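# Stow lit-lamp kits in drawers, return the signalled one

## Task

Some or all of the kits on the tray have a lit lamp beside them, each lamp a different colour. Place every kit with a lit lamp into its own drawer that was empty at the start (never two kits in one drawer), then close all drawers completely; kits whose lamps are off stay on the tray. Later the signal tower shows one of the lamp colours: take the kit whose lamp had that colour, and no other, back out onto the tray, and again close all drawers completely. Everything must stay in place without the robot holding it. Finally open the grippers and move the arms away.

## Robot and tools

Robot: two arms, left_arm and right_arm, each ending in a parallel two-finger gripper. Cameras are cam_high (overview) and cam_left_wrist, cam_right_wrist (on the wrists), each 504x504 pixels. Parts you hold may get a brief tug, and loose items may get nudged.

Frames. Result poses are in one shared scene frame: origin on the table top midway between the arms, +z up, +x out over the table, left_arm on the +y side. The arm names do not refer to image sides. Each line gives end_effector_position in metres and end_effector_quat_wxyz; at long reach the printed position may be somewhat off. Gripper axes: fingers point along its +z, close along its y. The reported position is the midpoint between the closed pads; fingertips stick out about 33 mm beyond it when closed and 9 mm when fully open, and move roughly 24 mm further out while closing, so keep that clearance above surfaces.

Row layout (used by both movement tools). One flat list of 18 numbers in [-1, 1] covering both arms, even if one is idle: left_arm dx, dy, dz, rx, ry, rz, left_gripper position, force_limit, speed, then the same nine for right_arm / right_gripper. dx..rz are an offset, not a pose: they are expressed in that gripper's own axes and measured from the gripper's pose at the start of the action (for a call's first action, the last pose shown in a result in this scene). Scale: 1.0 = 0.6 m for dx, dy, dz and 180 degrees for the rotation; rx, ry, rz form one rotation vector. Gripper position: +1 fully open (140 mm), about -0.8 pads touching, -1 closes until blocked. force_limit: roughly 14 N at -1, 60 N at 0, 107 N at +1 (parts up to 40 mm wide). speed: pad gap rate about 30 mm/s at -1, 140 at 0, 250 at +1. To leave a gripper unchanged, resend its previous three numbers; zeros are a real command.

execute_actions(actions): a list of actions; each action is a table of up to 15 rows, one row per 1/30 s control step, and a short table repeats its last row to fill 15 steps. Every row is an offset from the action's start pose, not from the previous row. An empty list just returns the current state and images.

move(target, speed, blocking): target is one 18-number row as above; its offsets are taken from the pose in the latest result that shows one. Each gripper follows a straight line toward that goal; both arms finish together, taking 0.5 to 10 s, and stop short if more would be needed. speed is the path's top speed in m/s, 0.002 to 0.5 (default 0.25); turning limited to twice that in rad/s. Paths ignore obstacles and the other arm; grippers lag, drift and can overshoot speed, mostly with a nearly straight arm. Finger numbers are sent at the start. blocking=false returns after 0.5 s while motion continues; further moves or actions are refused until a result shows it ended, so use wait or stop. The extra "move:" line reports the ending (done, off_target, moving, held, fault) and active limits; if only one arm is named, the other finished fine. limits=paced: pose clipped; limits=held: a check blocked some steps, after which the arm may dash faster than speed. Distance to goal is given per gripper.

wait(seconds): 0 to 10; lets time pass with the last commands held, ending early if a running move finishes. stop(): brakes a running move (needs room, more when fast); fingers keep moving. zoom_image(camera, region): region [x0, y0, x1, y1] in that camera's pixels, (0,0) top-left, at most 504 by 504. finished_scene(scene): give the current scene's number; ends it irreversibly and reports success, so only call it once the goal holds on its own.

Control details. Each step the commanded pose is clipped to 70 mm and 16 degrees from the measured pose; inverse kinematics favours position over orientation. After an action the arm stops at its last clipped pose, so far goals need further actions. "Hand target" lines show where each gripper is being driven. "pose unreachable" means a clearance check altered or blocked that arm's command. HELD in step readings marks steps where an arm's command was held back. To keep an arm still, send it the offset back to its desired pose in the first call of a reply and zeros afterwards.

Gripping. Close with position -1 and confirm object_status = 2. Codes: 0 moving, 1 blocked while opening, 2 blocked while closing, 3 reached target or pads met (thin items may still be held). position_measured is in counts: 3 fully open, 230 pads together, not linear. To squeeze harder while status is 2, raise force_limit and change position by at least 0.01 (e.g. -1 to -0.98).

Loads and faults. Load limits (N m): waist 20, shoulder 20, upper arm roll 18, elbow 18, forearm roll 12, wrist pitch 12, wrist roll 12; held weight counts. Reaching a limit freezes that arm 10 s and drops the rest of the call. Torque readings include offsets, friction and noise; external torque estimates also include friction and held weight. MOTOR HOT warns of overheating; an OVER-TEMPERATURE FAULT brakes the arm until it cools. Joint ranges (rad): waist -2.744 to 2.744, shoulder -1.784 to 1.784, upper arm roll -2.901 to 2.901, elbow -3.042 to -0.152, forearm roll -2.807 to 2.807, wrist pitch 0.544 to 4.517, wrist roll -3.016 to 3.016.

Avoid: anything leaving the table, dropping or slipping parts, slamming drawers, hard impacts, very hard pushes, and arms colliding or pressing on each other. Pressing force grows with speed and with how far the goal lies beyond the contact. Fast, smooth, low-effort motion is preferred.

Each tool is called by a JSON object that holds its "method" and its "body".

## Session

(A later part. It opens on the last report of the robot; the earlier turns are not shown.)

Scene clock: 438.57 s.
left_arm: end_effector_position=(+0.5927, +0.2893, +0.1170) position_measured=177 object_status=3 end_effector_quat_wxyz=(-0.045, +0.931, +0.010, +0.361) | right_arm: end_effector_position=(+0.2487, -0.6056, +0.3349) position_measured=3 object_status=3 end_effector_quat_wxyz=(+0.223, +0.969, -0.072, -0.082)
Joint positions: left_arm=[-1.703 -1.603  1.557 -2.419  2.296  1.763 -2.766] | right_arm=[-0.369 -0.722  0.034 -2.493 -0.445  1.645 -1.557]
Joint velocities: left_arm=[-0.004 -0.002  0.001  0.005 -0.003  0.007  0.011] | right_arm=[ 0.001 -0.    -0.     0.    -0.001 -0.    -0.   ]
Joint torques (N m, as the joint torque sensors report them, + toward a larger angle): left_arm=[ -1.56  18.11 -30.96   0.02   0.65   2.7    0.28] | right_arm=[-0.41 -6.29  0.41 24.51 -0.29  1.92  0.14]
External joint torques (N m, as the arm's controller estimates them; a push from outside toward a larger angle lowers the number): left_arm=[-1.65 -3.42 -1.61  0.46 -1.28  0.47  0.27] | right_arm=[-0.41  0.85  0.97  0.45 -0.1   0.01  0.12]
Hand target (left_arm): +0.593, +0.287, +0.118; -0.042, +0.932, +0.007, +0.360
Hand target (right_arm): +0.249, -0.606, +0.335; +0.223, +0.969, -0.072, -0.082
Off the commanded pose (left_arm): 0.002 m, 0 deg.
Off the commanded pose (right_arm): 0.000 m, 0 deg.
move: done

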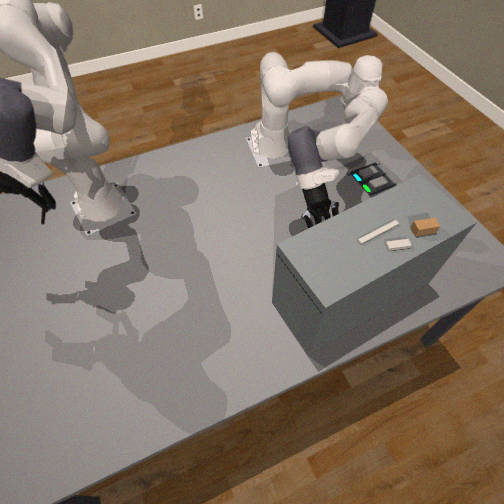

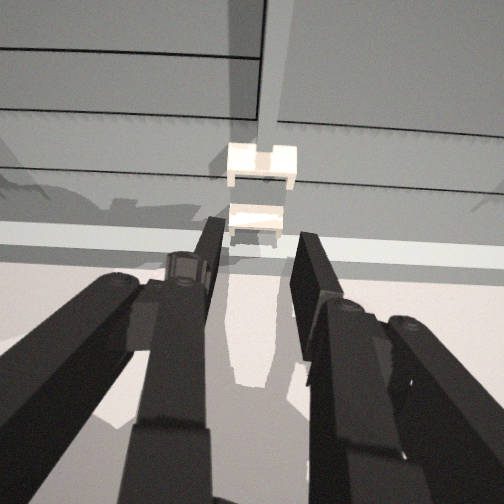

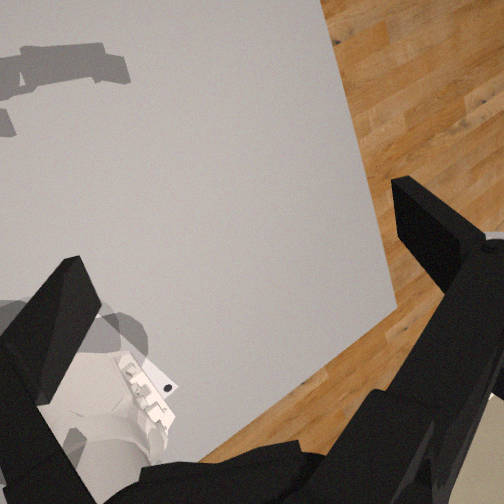

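{"method": "move", "body": {"target": [0,-0.003,0.032,0,0,0,-0.38,0.8,0,0,0,0,0,0,0,1,0,0], "speed": 0.015}}

Scene clock: 441.17 s.
left_arm: end_effector_position=(+0.6039, +0.2940, +0.1028) position_measured=177 object_status=3 end_effector_quat_wxyz=(-0.046, +0.932, +0.012, +0.359) | right_arm: end_effector_position=(+0.2487, -0.6056, +0.3349) position_measured=3 object_status=3 end_effector_quat_wxyz=(+0.223, +0.969, -0.072, -0.082)
Joint positions: left_arm=[-1.717 -1.605  1.589 -2.38   2.318  1.791 -2.763] | right_arm=[-0.369 -0.722  0.034 -2.493 -0.445  1.645 -1.557]
Joint velocities: left_arm=[-0.002 -0.002  0.002  0.002  0.002  0.008  0.   ] | right_arm=[ 0.    -0.001 -0.001 -0.    -0.    -0.    -0.   ]
Joint torques (N m, as the joint torque sensors report them, + toward a larger angle): left_arm=[ -0.92  19.73 -29.48  -0.28   2.95   2.71   0.21] | right_arm=[-0.44 -6.6   0.59 24.26 -0.28  1.92  0.14]
External joint torques (N m, as the arm's controller estimates them; a push from outside toward a larger angle lowers the number): left_arm=[-0.88 -2.6   0.36  0.74  1.09  0.47  0.2 ] | right_arm=[-0.41  0.52  1.19  0.2  -0.09  0.    0.12]
Hand target (left_arm): +0.605, +0.293, +0.103; -0.045, +0.931, +0.010, +0.361
Hand target (right_arm): +0.249, -0.606, +0.335; +0.223, +0.969, -0.072, -0.082
Off the commanded pose (left_arm): 0.002 m, 0 deg.
Off the commanded pose (right_arm): 0.000 m, 0 deg.
move: done

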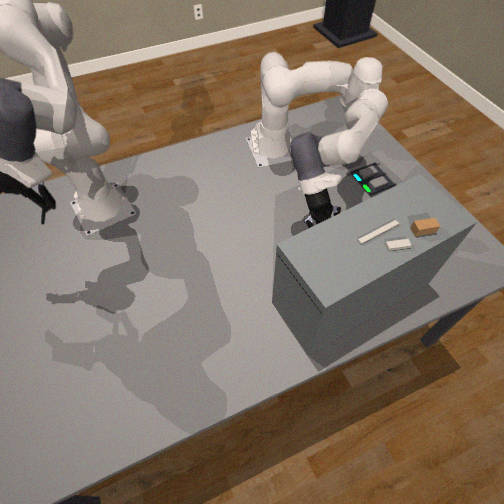

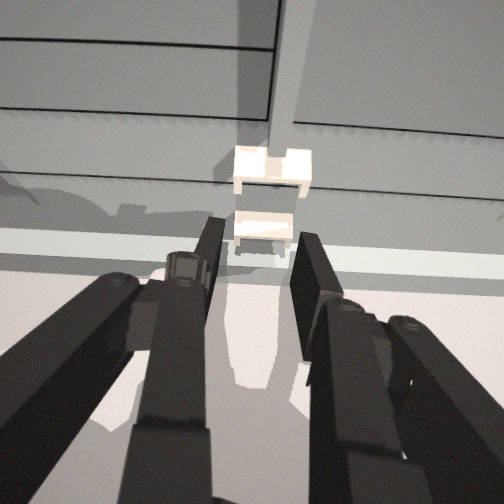

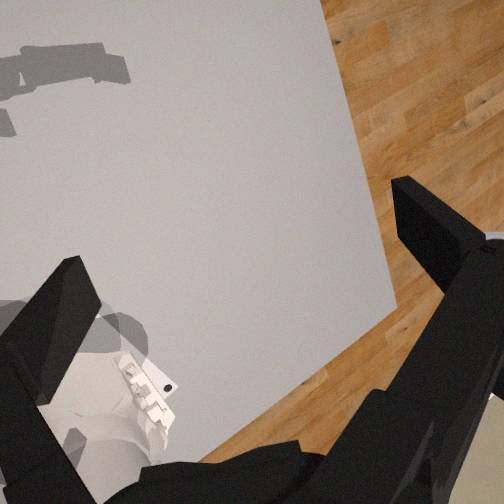

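{"method": "move", "body": {"target": [0.017,0.003,0.013,0,0,0,-0.38,0.8,0,0,0,0,0,0,0,1,0,0], "speed": 0.01}}

{"method": "move", "body": {"target": [0,0,0,0,0,0,-1,0.5,-0.8,0,0,0,0,0,0,1,0,0]}}

Scene clock: 444.27 s.
left_arm: end_effector_position=(+0.6135, +0.2946, +0.1025) position_measured=177 object_status=3 end_effector_quat_wxyz=(-0.047, +0.932, +0.016, +0.358) | right_arm: end_effector_position=(+0.2487, -0.6056, +0.3349) position_measured=3 object_status=3 end_effector_quat_wxyz=(+0.223, +0.969, -0.072, -0.082)
Joint positions: left_arm=[-1.741 -1.605  1.588 -2.346  2.314  1.79  -2.76 ] | right_arm=[-0.369 -0.722  0.034 -2.493 -0.445  1.645 -1.557]
Joint velocities: left_arm=[-0.002 -0.001 -0.002  0.001 -0.002 -0.003 -0.001] | right_arm=[ 0.001 -0.001 -0.001  0.    -0.    -0.     0.001]
Joint torques (N m, as the joint torque sensors report them, + toward a larger angle): left_arm=[ -3.07  19.71 -31.93   3.31   1.96   3.56   0.43] | right_arm=[-0.51 -6.38  0.43 24.4  -0.31  1.93  0.11]
External joint torques (N m, as the arm's controller estimates them; a push from outside toward a larger angle lowers the number): left_arm=[-3.12 -3.37 -1.66  4.24  0.09  1.31  0.42] | right_arm=[-0.53  0.66  0.96  0.42 -0.13  0.02  0.09]
Hand target (left_arm): +0.617, +0.293, +0.104; -0.046, +0.932, +0.012, +0.359
Hand target (right_arm): +0.249, -0.606, +0.335; +0.223, +0.969, -0.072, -0.082
Off the commanded pose (left_arm): 0.004 m, 1 deg.
Off the commanded pose (right_arm): 0.000 m, 0 deg.
move: off_target (left_arm)

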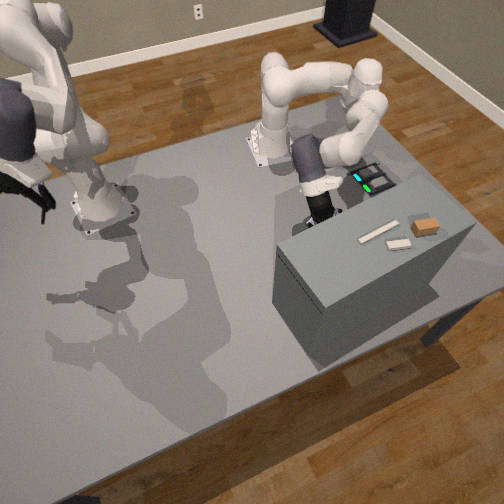

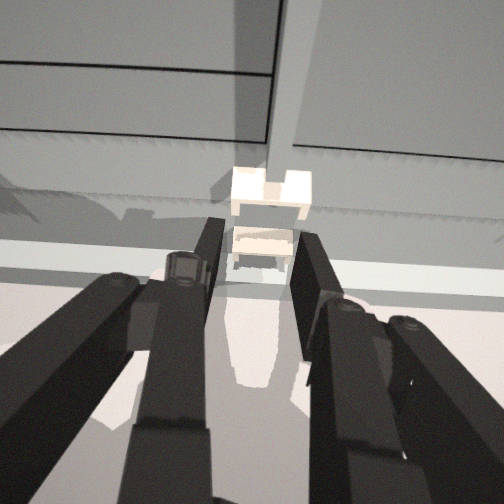

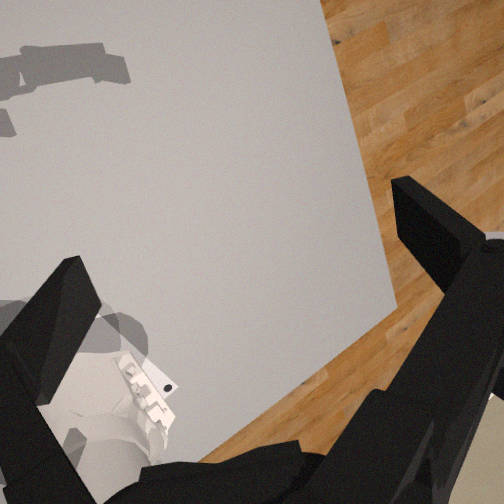

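Scene clock: 444.77 s.
left_arm: end_effector_position=(+0.6126, +0.2931, +0.1025) position_measured=199 object_status=2 end_effector_quat_wxyz=(-0.047, +0.933, +0.014, +0.358) | right_arm: end_effector_position=(+0.2487, -0.6056, +0.3349) position_measured=3 object_status=3 end_effector_quat_wxyz=(+0.223, +0.969, -0.072, -0.082)
Joint positions: left_arm=[-1.742 -1.605  1.587 -2.348  2.314  1.789 -2.76 ] | right_arm=[-0.369 -0.722  0.034 -2.493 -0.445  1.645 -1.557]
Joint velocities: left_arm=[-0.    -0.001 -0.001 -0.002  0.001 -0.    -0.001] | right_arm=[-0.     0.001 -0.001 -0.     0.001 -0.     0.   ]
Joint torques (N m, as the joint torque sensors report them, + toward a larger angle): left_arm=[  0.85  20.24 -31.56  -0.27   1.93   2.39   0.18] | right_arm=[-0.63 -6.31  0.75 24.23 -0.27  1.91  0.14]
External joint torques (N m, as the arm's controller estimates them; a push from outside toward a larger angle lowers the number): left_arm=[ 0.99 -2.78 -1.31  0.84  0.06  0.11  0.17] | right_arm=[-0.59  0.68  1.35  0.27 -0.09  0.01  0.12]
Hand target (left_arm): +0.613, +0.295, +0.102; -0.047, +0.932, +0.016, +0.358
Hand target (right_arm): +0.249, -0.606, +0.335; +0.223, +0.969, -0.072, -0.082
Off the commanded pose (left_arm): 0.002 m, 0 deg.
Off the commanded pose (right_arm): 0.000 m, 0 deg.
move: done

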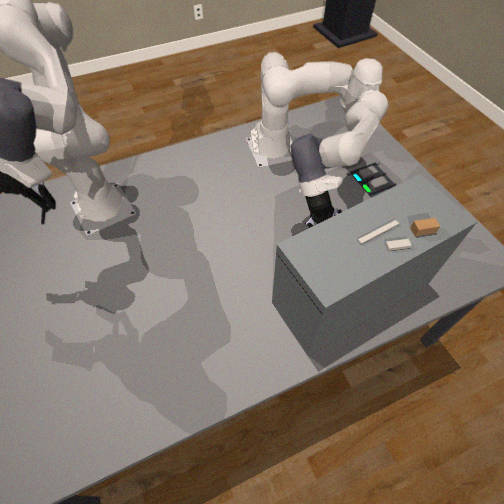

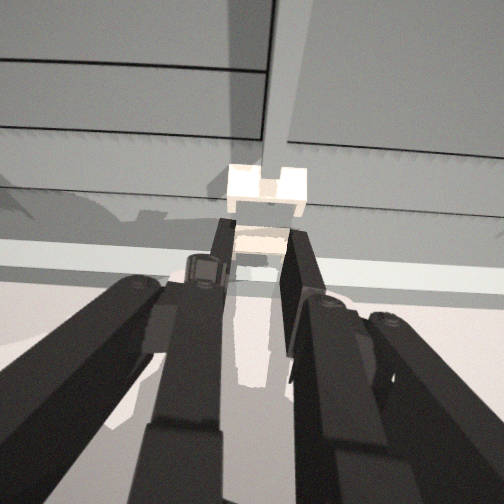

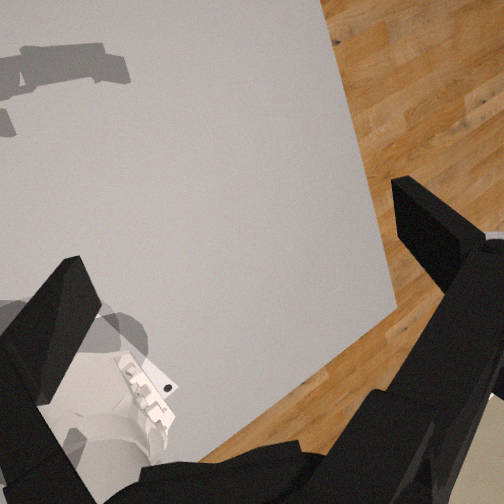

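{"method": "move", "body": {"target": [-0.13,0.007,-0.118,0,0,0,-1,0.5,-0.8,0,0,0,0,0,0,1,0,0], "speed": 0.025}}

Scene clock: 450.73 s.
left_arm: end_effector_position=(+0.5075, +0.2812, +0.1007) position_measured=200 object_status=2 end_effector_quat_wxyz=(-0.045, +0.934, +0.008, +0.355) | right_arm: end_effector_position=(+0.2487, -0.6056, +0.3349) position_measured=3 object_status=3 end_effector_quat_wxyz=(+0.223, +0.969, -0.072, -0.082)
Joint positions: left_arm=[-1.562 -1.604  1.586 -2.671  2.319  1.695 -2.852] | right_arm=[-0.369 -0.722  0.034 -2.493 -0.445  1.645 -1.557]
Joint velocities: left_arm=[ 0.001 -0.    -0.003 -0.002 -0.    -0.002 -0.008] | right_arm=[ 0.     0.     0.001 -0.001  0.    -0.001 -0.001]
Joint torques (N m, as the joint torque sensors report them, + toward a larger angle): left_arm=[  3.72  15.62 -29.06  -2.65   2.63   1.34  -0.19] | right_arm=[-0.37 -6.44  0.58 24.28 -0.27  1.93  0.1 ]
External joint torques (N m, as the arm's controller estimates them; a push from outside toward a larger angle lowers the number): left_arm=[ 3.65 -1.12 -3.46 -1.89  0.57 -0.76 -0.2 ] | right_arm=[-0.4   0.68  1.08  0.19 -0.09  0.    0.08]
Hand target (left_arm): +0.508, +0.285, +0.103; -0.047, +0.932, +0.014, +0.358
Hand target (right_arm): +0.249, -0.606, +0.335; +0.223, +0.969, -0.072, -0.082
Off the commanded pose (left_arm): 0.002 m, 1 deg.
Off the commanded pose (right_arm): 0.000 m, 0 deg.
move: done

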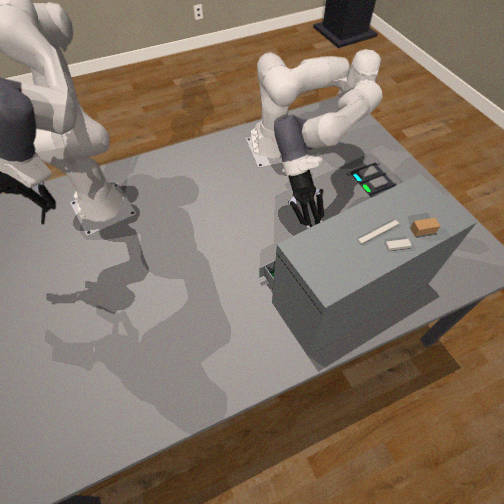

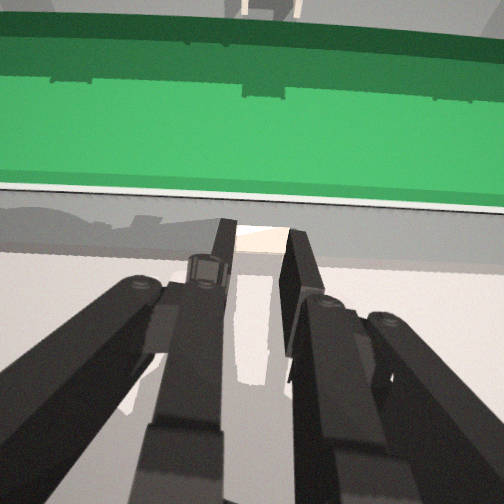

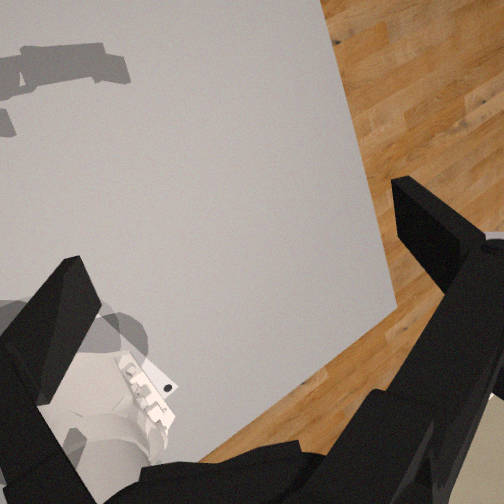

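{"method": "move", "body": {"target": [0,0,0,0,0,0,-0.2,0,0,0,0,0,0,0,0,1,0,0]}}

{"method": "move", "body": {"target": [0.1,0,-0.23,0,0,0,-0.2,0,0,0,0,0,0,0,0,1,0,0], "speed": 0.15}}

{"method": "move", "body": {"target": [-0.22,-0.645,-0.022,-0.214,-0.15,0.511,-0.2,0,0,0,0,0,0,0,0,1,0,0], "speed": 0.3}}

Scene clock: 456.60 s.
left_arm: end_effector_position=(+0.5071, +0.2807, +0.1004) position_measured=154 object_status=3 end_effector_quat_wxyz=(-0.044, +0.934, +0.009, +0.355) | right_arm: end_effector_position=(+0.2487, -0.6056, +0.3349) position_measured=3 object_status=3 end_effector_quat_wxyz=(+0.223, +0.969, -0.072, -0.082)
Joint positions: left_arm=[-1.562 -1.604  1.587 -2.672  2.319  1.695 -2.854] | right_arm=[-0.369 -0.722  0.034 -2.493 -0.445  1.645 -1.557]
Joint velocities: left_arm=[0.001 0.003 0.001 0.001 0.001 0.    0.001] | right_arm=[-0.    -0.     0.001  0.001  0.001  0.001  0.   ]
Joint torques (N m, as the joint torque sensors report them, + toward a larger angle): left_arm=[  0.98  14.74 -26.84  -1.63   1.85   2.1    0.23] | right_arm=[-0.48 -6.42  0.34 24.61 -0.3   1.88  0.12]
External joint torques (N m, as the arm's controller estimates them; a push from outside toward a larger angle lowers the number): left_arm=[ 0.93 -2.02 -1.32 -0.78 -0.2   0.    0.22] | right_arm=[-0.49  0.71  0.88  0.53 -0.12 -0.04  0.1 ]
Hand target (left_arm): +0.508, +0.281, +0.101; -0.044, +0.934, +0.008, +0.355
Hand target (right_arm): +0.249, -0.606, +0.335; +0.223, +0.969, -0.072, -0.082
Off the commanded pose (left_arm): 0.001 m, 0 deg.
Off the commanded pose (right_arm): 0.000 m, 0 deg.
move: done

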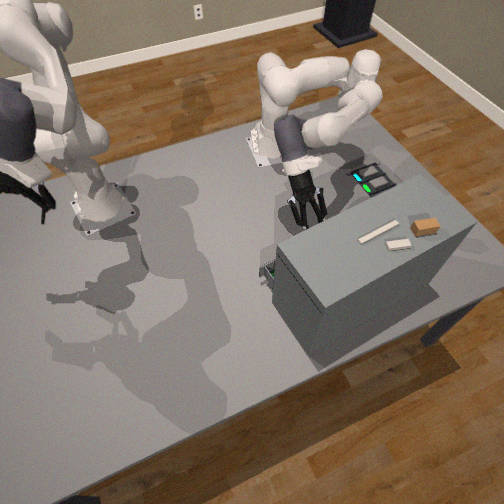

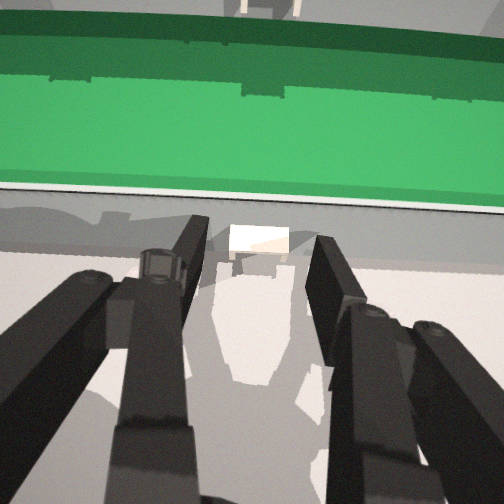

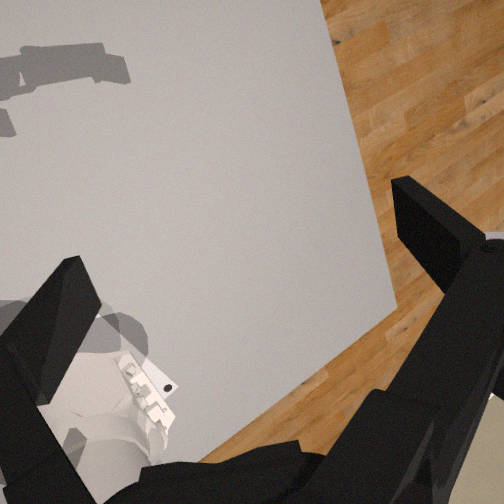

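Scene clock: 458.17 s.
left_arm: end_effector_position=(+0.4621, +0.2674, +0.2465) position_measured=154 object_status=3 end_effector_quat_wxyz=(-0.038, +0.933, +0.012, +0.357) | right_arm: end_effector_position=(+0.2487, -0.6056, +0.3349) position_measured=3 object_status=3 end_effector_quat_wxyz=(+0.223, +0.969, -0.072, -0.082)
Joint positions: left_arm=[-1.587 -1.576  1.121 -2.716  1.888  1.512 -2.837] | right_arm=[-0.369 -0.722  0.034 -2.493 -0.445  1.645 -1.557]
Joint velocities: left_arm=[-0.001  0.003 -0.001  0.001 -0.009 -0.004  0.001] | right_arm=[ 0.001 -0.    -0.001  0.001 -0.001 -0.001 -0.002]
Joint torques (N m, as the joint torque sensors report them, + toward a larger angle): left_arm=[ -0.48  15.96 -24.59   9.19   1.17   1.76   0.3 ] | right_arm=[-0.4  -6.3   0.62 24.12 -0.28  1.93  0.13]
External joint torques (N m, as the arm's controller estimates them; a push from outside toward a larger angle lowers the number): left_arm=[-0.38 -0.27 -1.83  1.44 -1.16 -0.42  0.29] | right_arm=[-0.39  0.83  1.18  0.06 -0.1   0.01  0.11]
Hand target (left_arm): +0.462, +0.268, +0.246; -0.040, +0.934, +0.011, +0.355
Hand target (right_arm): +0.249, -0.606, +0.335; +0.223, +0.969, -0.072, -0.082
Off the commanded pose (left_arm): 0.004 m, 1 deg.
Off the commanded pose (right_arm): 0.000 m, 0 deg.
move: off_target (left_arm)

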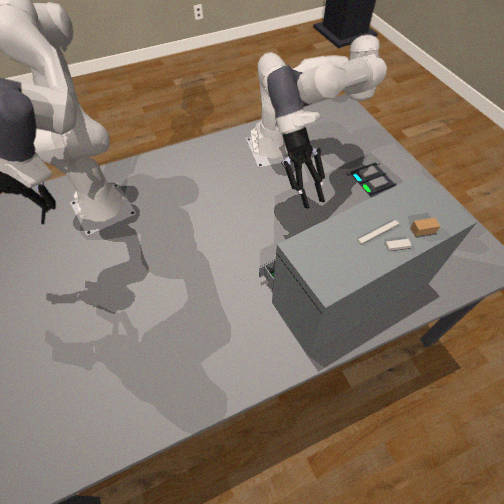

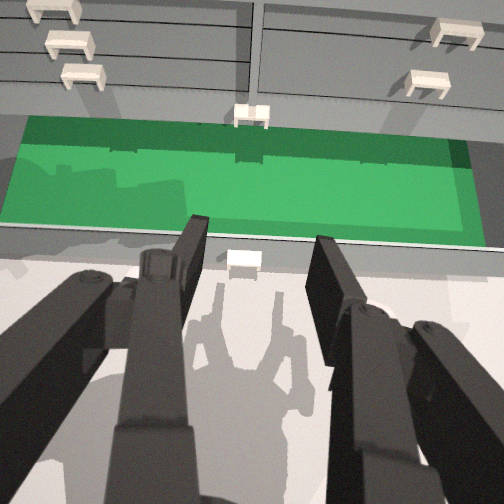

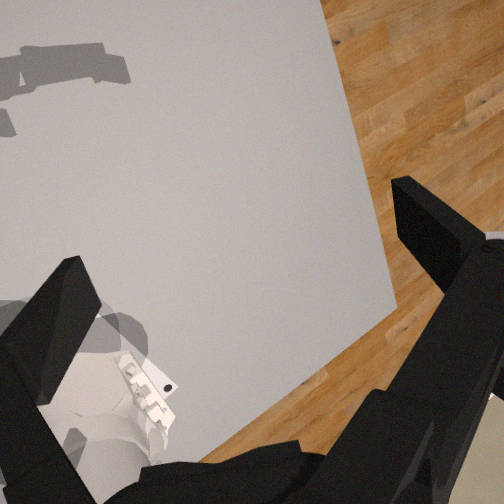

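Scene clock: 462.33 s.
left_arm: end_effector_position=(+0.3361, +0.6578, +0.1897) position_measured=154 object_status=3 end_effector_quat_wxyz=(+0.005, +0.676, -0.737, -0.006) | right_arm: end_effector_position=(+0.2487, -0.6056, +0.3349) position_measured=3 object_status=3 end_effector_quat_wxyz=(+0.223, +0.969, -0.072, -0.082)
Joint positions: left_arm=[-1.084 -1.676  1.117 -2.174  1.391  1.123 -0.179] | right_arm=[-0.369 -0.722  0.034 -2.493 -0.445  1.645 -1.557]
Joint velocities: left_arm=[-0.    -0.001 -0.002  0.001 -0.001 -0.001  0.033] | right_arm=[ 0.001 -0.    -0.     0.001 -0.    -0.    -0.003]
Joint torques (N m, as the joint torque sensors report them, + toward a larger angle): left_arm=[  0.31  25.58 -28.74   2.34   1.25   2.23   0.36] | right_arm=[-0.63 -6.63  0.54 24.41 -0.26  1.92  0.15]
External joint torques (N m, as the arm's controller estimates them; a push from outside toward a larger angle lowers the number): left_arm=[ 0.32 -2.11 -0.82  1.3   0.54 -0.25  0.36] | right_arm=[-0.69  0.55  1.04  0.25 -0.08 -0.02  0.13]
Hand target (left_arm): +0.336, +0.659, +0.189; +0.006, +0.672, -0.741, -0.008
Hand target (right_arm): +0.249, -0.606, +0.335; +0.223, +0.969, -0.072, -0.082
Off the commanded pose (left_arm): 0.006 m, 2 deg.
Off the commanded pose (right_arm): 0.000 m, 0 deg.
move: off_target (left_arm); limits=paced

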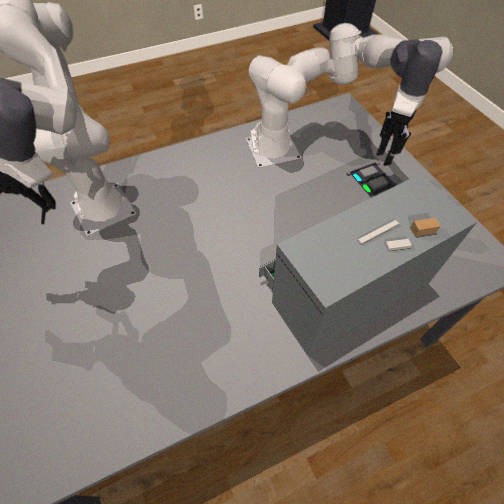

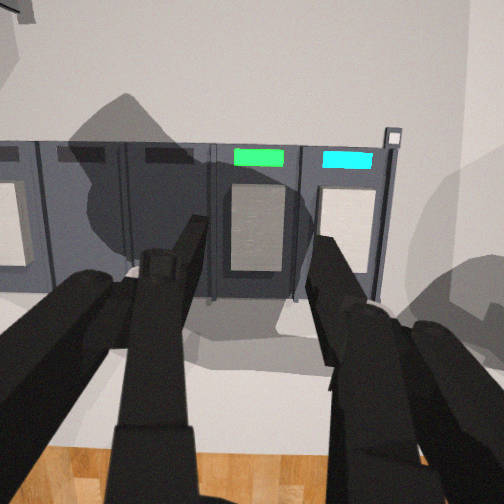

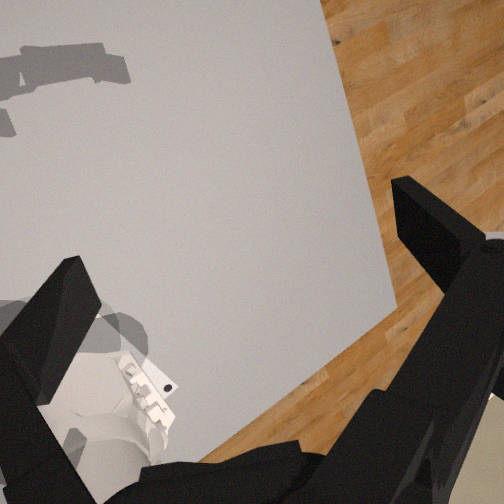

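{"method": "move", "body": {"target": [-0.012,0.014,0.185,0,0,0,-0.2,0,0,0,0,0,0,0,0,1,0,0], "speed": 0.12}}

Scene clock: 465.13 s.
left_arm: end_effector_position=(+0.3248, +0.6657, +0.0776) position_measured=154 object_status=3 end_effector_quat_wxyz=(+0.009, +0.678, -0.735, -0.010) | right_arm: end_effector_position=(+0.2487, -0.6056, +0.3349) position_measured=3 object_status=3 end_effector_quat_wxyz=(+0.223, +0.969, -0.072, -0.082)
Joint positions: left_arm=[-0.953 -1.772  1.353 -2.295  1.578  1.249 -0.137] | right_arm=[-0.369 -0.722  0.034 -2.493 -0.445  1.645 -1.557]
Joint velocities: left_arm=[ 0.002 -0.002  0.001 -0.002  0.004  0.013  0.009] | right_arm=[-0.     0.    -0.001  0.001 -0.    -0.     0.002]
Joint torques (N m, as the joint torque sensors report them, + toward a larger angle): left_arm=[  2.32  21.26 -28.56  -3.87   1.64   2.89   0.33] | right_arm=[-0.56 -6.38  0.53 24.37 -0.3   1.92  0.12]
External joint torques (N m, as the arm's controller estimates them; a push from outside toward a larger angle lowers the number): left_arm=[ 2.25 -3.23 -0.07 -1.71  0.89  0.46  0.33] | right_arm=[-0.54  0.58  1.1   0.4  -0.12  0.01  0.1 ]
Hand target (left_arm): +0.326, +0.666, +0.077; +0.006, +0.676, -0.737, -0.009
Hand target (right_arm): +0.249, -0.606, +0.335; +0.223, +0.969, -0.072, -0.082
Off the commanded pose (left_arm): 0.002 m, 1 deg.
Off the commanded pose (right_arm): 0.000 m, 0 deg.
joint sent to its limit (left arm) — the command would take joint 2 (shoulder) past its lower limit, so that joint was sent only as far as its limit.
move: done

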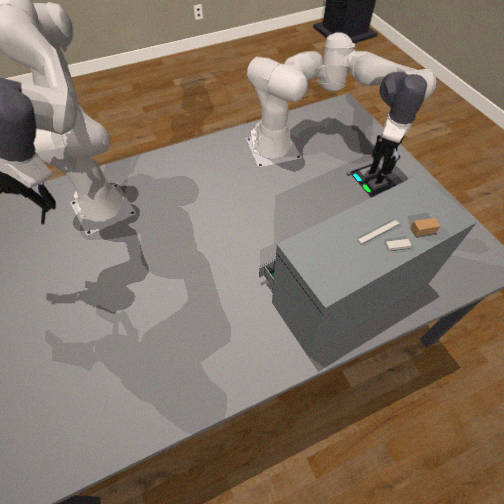

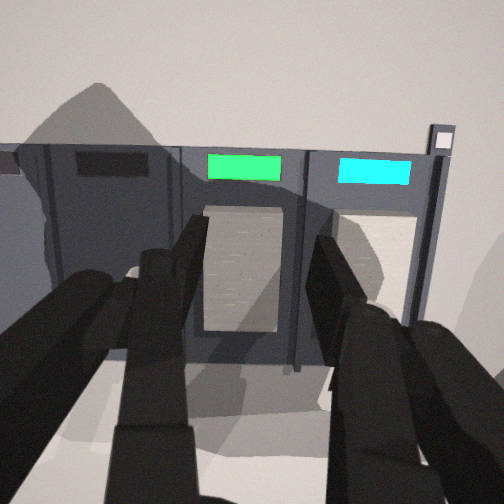

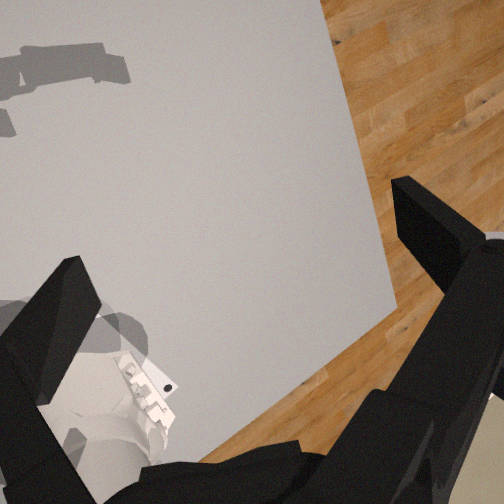

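Shift −gy 8 mm, descend.

{"method": "move", "body": {"target": [0,-0.014,0,0,0,0.015,-0.2,0,0,0,0,0,0,0,0,1,0,0], "speed": 0.04}}

{"method": "move", "body": {"target": [0,0,0.038,0,0,0,-0.2,0,0,0,0,0,0,0,0,1,0,0], "speed": 0.025}}

{"method": "move", "body": {"target": [0,0,0,0,0,0,-1,0,0,0,0,0,0,0,0,1,0,0]}}

Scene clock: 468.00 s.
left_arm: end_effector_position=(+0.3323, +0.6633, +0.0773) position_measured=154 object_status=3 end_effector_quat_wxyz=(+0.010, +0.664, -0.747, -0.008) | right_arm: end_effector_position=(+0.2487, -0.6056, +0.3349) position_measured=3 object_status=3 end_effector_quat_wxyz=(+0.223, +0.969, -0.072, -0.082)
Joint positions: left_arm=[-0.977 -1.771  1.353 -2.278  1.578  1.251 -0.107] | right_arm=[-0.369 -0.722  0.034 -2.493 -0.445  1.645 -1.557]
Joint velocities: left_arm=[-0.001  0.001 -0.     0.003  0.     0.     0.028] | right_arm=[ 0.001 -0.001 -0.    -0.003  0.001 -0.001  0.001]
Joint torques (N m, as the joint torque sensors report them, + toward a larger angle): left_arm=[ -0.5   23.71 -30.86  -0.5    1.29   2.57   0.29] | right_arm=[-0.39 -6.39  0.33 24.44 -0.32  1.93  0.14]
External joint torques (N m, as the arm's controller estimates them; a push from outside toward a larger angle lowers the number): left_arm=[-0.49 -1.23 -2.12  1.78  0.55  0.13  0.28] | right_arm=[-0.38  0.68  0.88  0.45 -0.14  0.02  0.12]
Hand target (left_arm): +0.333, +0.665, +0.078; -0.009, -0.660, +0.751, +0.010
Hand target (right_arm): +0.249, -0.606, +0.335; +0.223, +0.969, -0.072, -0.082
Off the commanded pose (left_arm): 0.002 m, 1 deg.
Off the commanded pose (right_arm): 0.000 m, 0 deg.
move: done

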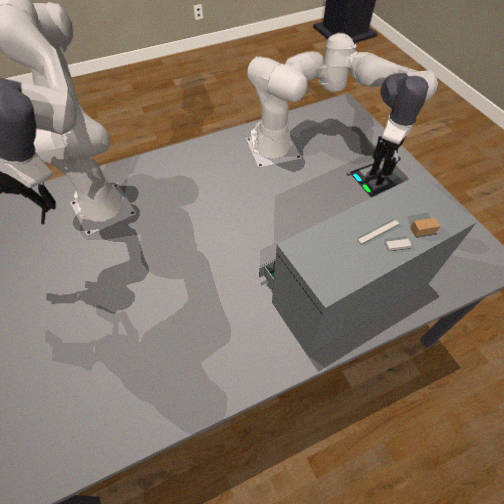

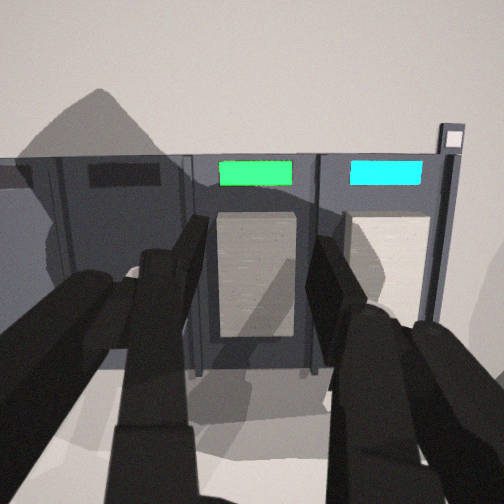

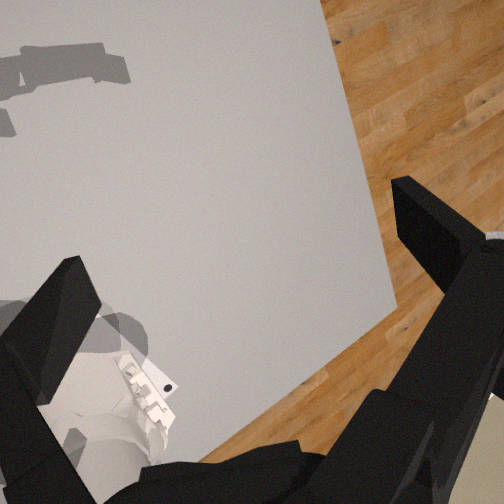

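Scene clock: 469.17 s.
left_arm: end_effector_position=(+0.3307, +0.6627, +0.0549) position_measured=154 object_status=3 end_effector_quat_wxyz=(+0.012, +0.665, -0.746, -0.010) | right_arm: end_effector_position=(+0.2487, -0.6056, +0.3349) position_measured=3 object_status=3 end_effector_quat_wxyz=(+0.223, +0.969, -0.072, -0.082)
Joint positions: left_arm=[-0.959 -1.772  1.407 -2.289  1.609  1.286 -0.105] | right_arm=[-0.369 -0.722  0.034 -2.493 -0.445  1.645 -1.557]
Joint velocities: left_arm=[ 0.     0.001 -0.001 -0.001  0.006  0.011  0.005] | right_arm=[ 0.    -0.     0.001 -0.001  0.    -0.001 -0.001]
Joint torques (N m, as the joint torque sensors report them, + toward a larger angle): left_arm=[  2.56  20.95 -28.38  -2.76   1.73   2.86   0.27] | right_arm=[-0.56 -6.42  0.76 24.44 -0.29  1.9   0.12]
External joint torques (N m, as the arm's controller estimates them; a push from outside toward a larger angle lowers the number): left_arm=[ 2.53 -3.47  0.53 -0.06  0.97  0.44  0.26] | right_arm=[-0.58  0.66  1.27  0.43 -0.11 -0.01  0.1 ]
Hand target (left_arm): +0.332, +0.663, +0.054; -0.010, -0.664, +0.747, +0.009
Hand target (right_arm): +0.249, -0.606, +0.335; +0.223, +0.969, -0.072, -0.082
Off the commanded pose (left_arm): 0.001 m, 0 deg.
Off the commanded pose (right_arm): 0.000 m, 0 deg.
joint sent to its limit (left arm) — the command would take joint 2 (shoulder) past its lower limit, so that joint was sent only as far as its limit.
move: done

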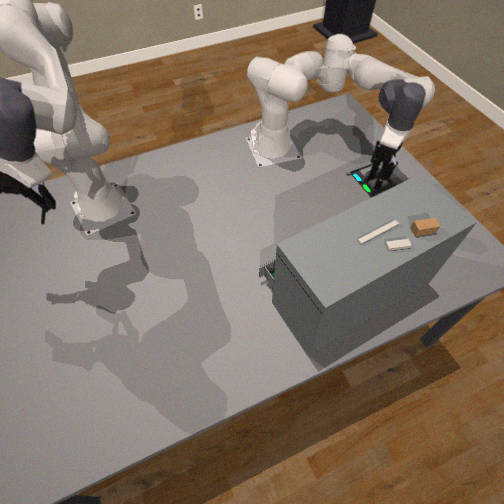

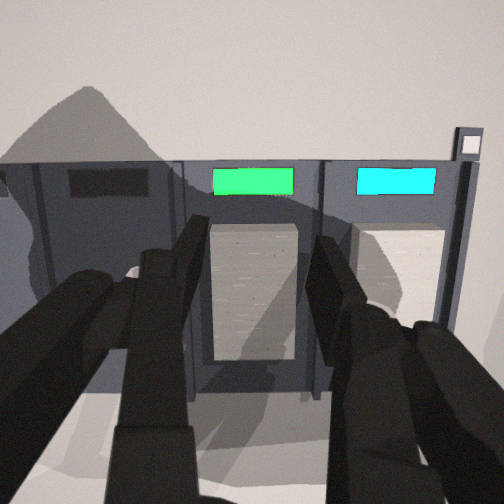

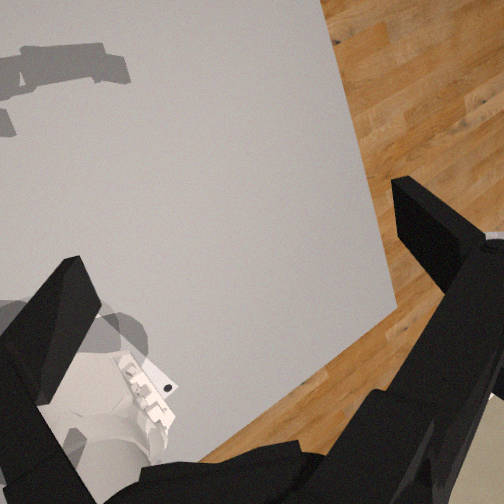

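Scene clock: 469.73 s.
left_arm: end_effector_position=(+0.3329, +0.6630, +0.0569) position_measured=233 object_status=3 end_effector_quat_wxyz=(+0.009, +0.666, -0.746, -0.008) | right_arm: end_effector_position=(+0.2487, -0.6056, +0.3349) position_measured=3 object_status=3 end_effector_quat_wxyz=(+0.223, +0.969, -0.072, -0.082)
Joint positions: left_arm=[-0.959 -1.772  1.404 -2.289  1.609  1.291 -0.105] | right_arm=[-0.369 -0.722  0.034 -2.493 -0.445  1.645 -1.557]
Joint velocities: left_arm=[-0.001  0.001 -0.001 -0.001  0.001 -0.     0.001] | right_arm=[ 0.     0.001 -0.    -0.001  0.     0.    -0.001]
Joint torques (N m, as the joint torque sensors report them, + toward a larger angle): left_arm=[  0.59  22.66 -27.55  -2.64   0.45   1.82   0.06] | right_arm=[-0.2  -6.44  0.67 24.42 -0.28  1.9   0.11]
External joint torques (N m, as the arm's controller estimates them; a push from outside toward a larger angle lowers the number): left_arm=[ 0.68 -1.8   1.37  0.13 -0.3  -0.63  0.06] | right_arm=[-0.19  0.55  1.23  0.47 -0.09 -0.01  0.09]
Hand target (left_arm): +0.331, +0.663, +0.055; -0.012, -0.665, +0.746, +0.010
Hand target (right_arm): +0.249, -0.606, +0.335; +0.223, +0.969, -0.072, -0.082
Off the commanded pose (left_arm): 0.003 m, 0 deg.
Off the commanded pose (right_arm): 0.000 m, 0 deg.
move: done

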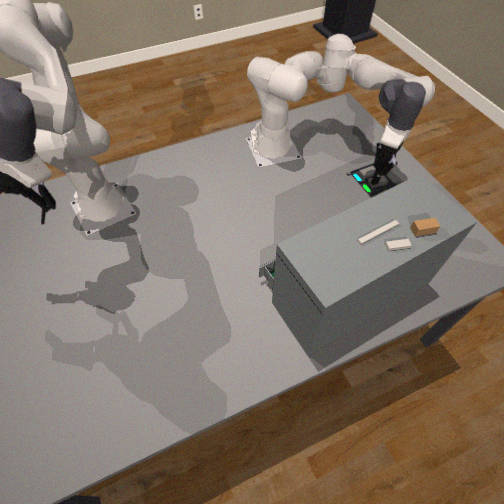

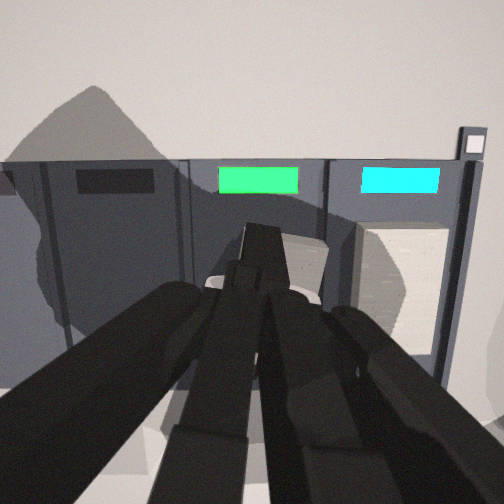

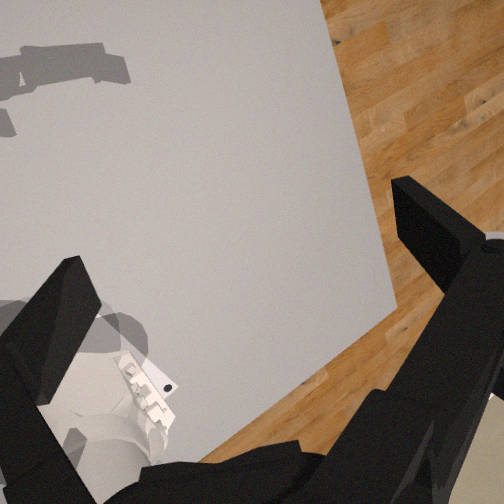

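{"method": "move", "body": {"target": [0,0,-0.03,0,0,0,-1,0,0,0,0,0,0,0,0,1,0,0], "speed": 0.05}}

{"method": "move", "body": {"target": [0,0,0,0,0,0,-0.1,0,0,0,0,0,0,0,0,1,0,0]}}

Scene clock: 472.03 s.
left_arm: end_effector_position=(+0.3343, +0.6639, +0.0746) position_measured=233 object_status=3 end_effector_quat_wxyz=(+0.007, +0.665, -0.747, -0.007) | right_arm: end_effector_position=(+0.2487, -0.6056, +0.3349) position_measured=3 object_status=3 end_effector_quat_wxyz=(+0.223, +0.969, -0.072, -0.082)
Joint positions: left_arm=[-0.97  -1.759  1.365 -2.281  1.579  1.275 -0.106] | right_arm=[-0.369 -0.722  0.034 -2.493 -0.445  1.645 -1.557]
Joint velocities: left_arm=[-0.002  0.    -0.001  0.001 -0.01  -0.007 -0.004] | right_arm=[ 0.001  0.001 -0.001 -0.     0.     0.    -0.001]
Joint torques (N m, as the joint torque sensors report them, + toward a larger angle): left_arm=[ -1.5   23.81 -30.72  -0.61  -0.56   1.98  -0.11] | right_arm=[-0.43 -6.63  0.68 24.27 -0.29  1.92  0.11]
External joint torques (N m, as the arm's controller estimates them; a push from outside toward a larger angle lowers the number): left_arm=[-1.51 -0.98 -1.87  1.45 -1.33 -0.48 -0.11] | right_arm=[-0.42  0.4   1.25  0.26 -0.1   0.    0.09]
Hand target (left_arm): +0.333, +0.663, +0.075; -0.009, -0.666, +0.746, +0.007
Hand target (right_arm): +0.249, -0.606, +0.335; +0.223, +0.969, -0.072, -0.082
Off the commanded pose (left_arm): 0.001 m, 0 deg.
Off the commanded pose (right_arm): 0.000 m, 0 deg.
move: done

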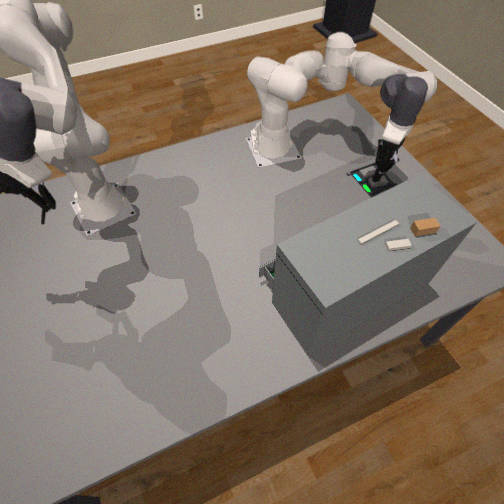

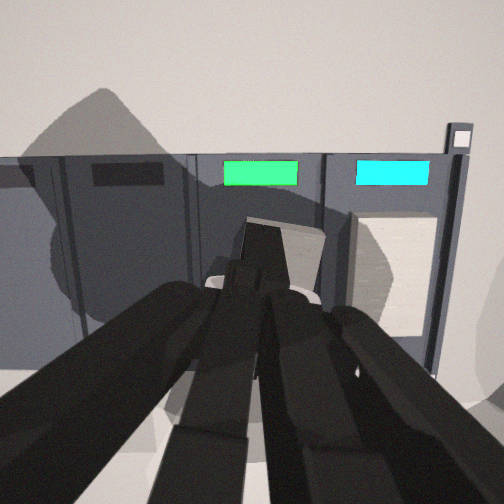

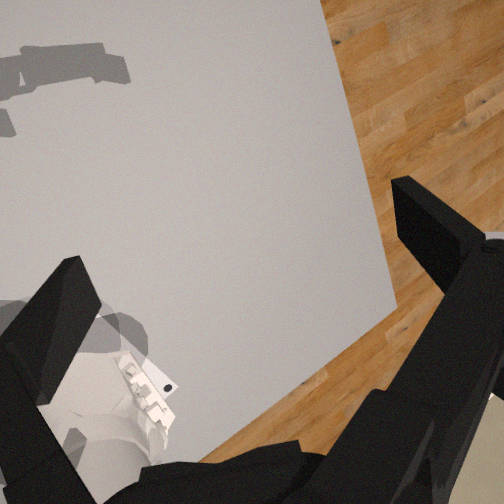

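Scene clock: 472.67 s.
left_arm: end_effector_position=(+0.3343, +0.6639, +0.0746) position_measured=141 object_status=3 end_effector_quat_wxyz=(+0.007, +0.665, -0.747, -0.007) | right_arm: end_effector_position=(+0.2487, -0.6056, +0.3349) position_measured=3 object_status=3 end_effector_quat_wxyz=(+0.223, +0.969, -0.072, -0.082)
Joint positions: left_arm=[-0.97  -1.759  1.365 -2.281  1.579  1.275 -0.106] | right_arm=[-0.369 -0.722  0.034 -2.493 -0.445  1.645 -1.557]
Joint velocities: left_arm=[-0.     0.    -0.     0.    -0.001 -0.     0.001] | right_arm=[-0.001  0.    -0.     0.001 -0.    -0.     0.   ]
Joint torques (N m, as the joint torque sensors report them, + toward a larger angle): left_arm=[  0.06  22.43 -30.54  -1.99   0.61   2.43   0.11] | right_arm=[-0.72 -6.2   0.22 24.49 -0.29  1.91  0.12]
External joint torques (N m, as the arm's controller estimates them; a push from outside toward a larger angle lowers the number): left_arm=[ 0.17 -2.36 -1.7   0.16 -0.14 -0.03  0.11] | right_arm=[-0.7   0.92  0.8   0.44 -0.1  -0.01  0.1 ]
Hand target (left_arm): +0.334, +0.664, +0.075; -0.007, -0.665, +0.747, +0.007
Hand target (right_arm): +0.249, -0.606, +0.335; +0.223, +0.969, -0.072, -0.082
Off the commanded pose (left_arm): 0.000 m, 0 deg.
Off the commanded pose (right_arm): 0.000 m, 0 deg.
move: done

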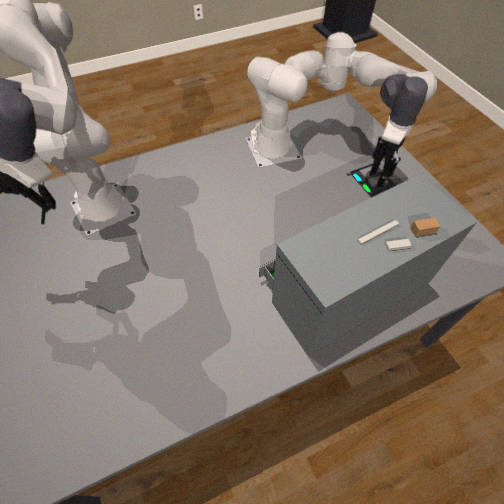

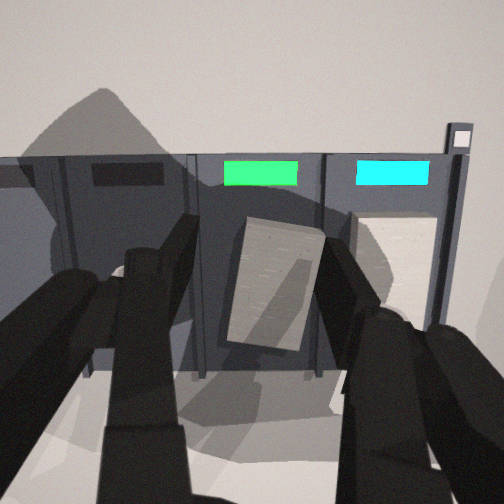

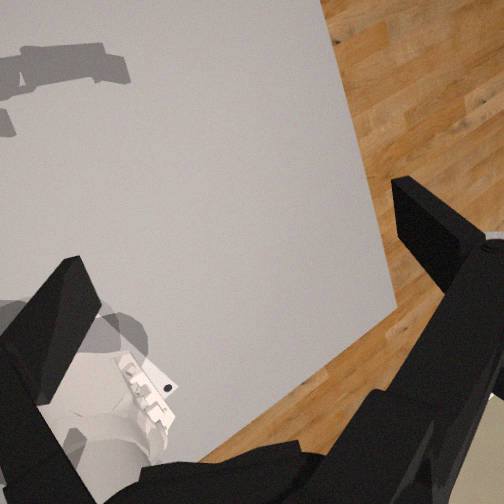

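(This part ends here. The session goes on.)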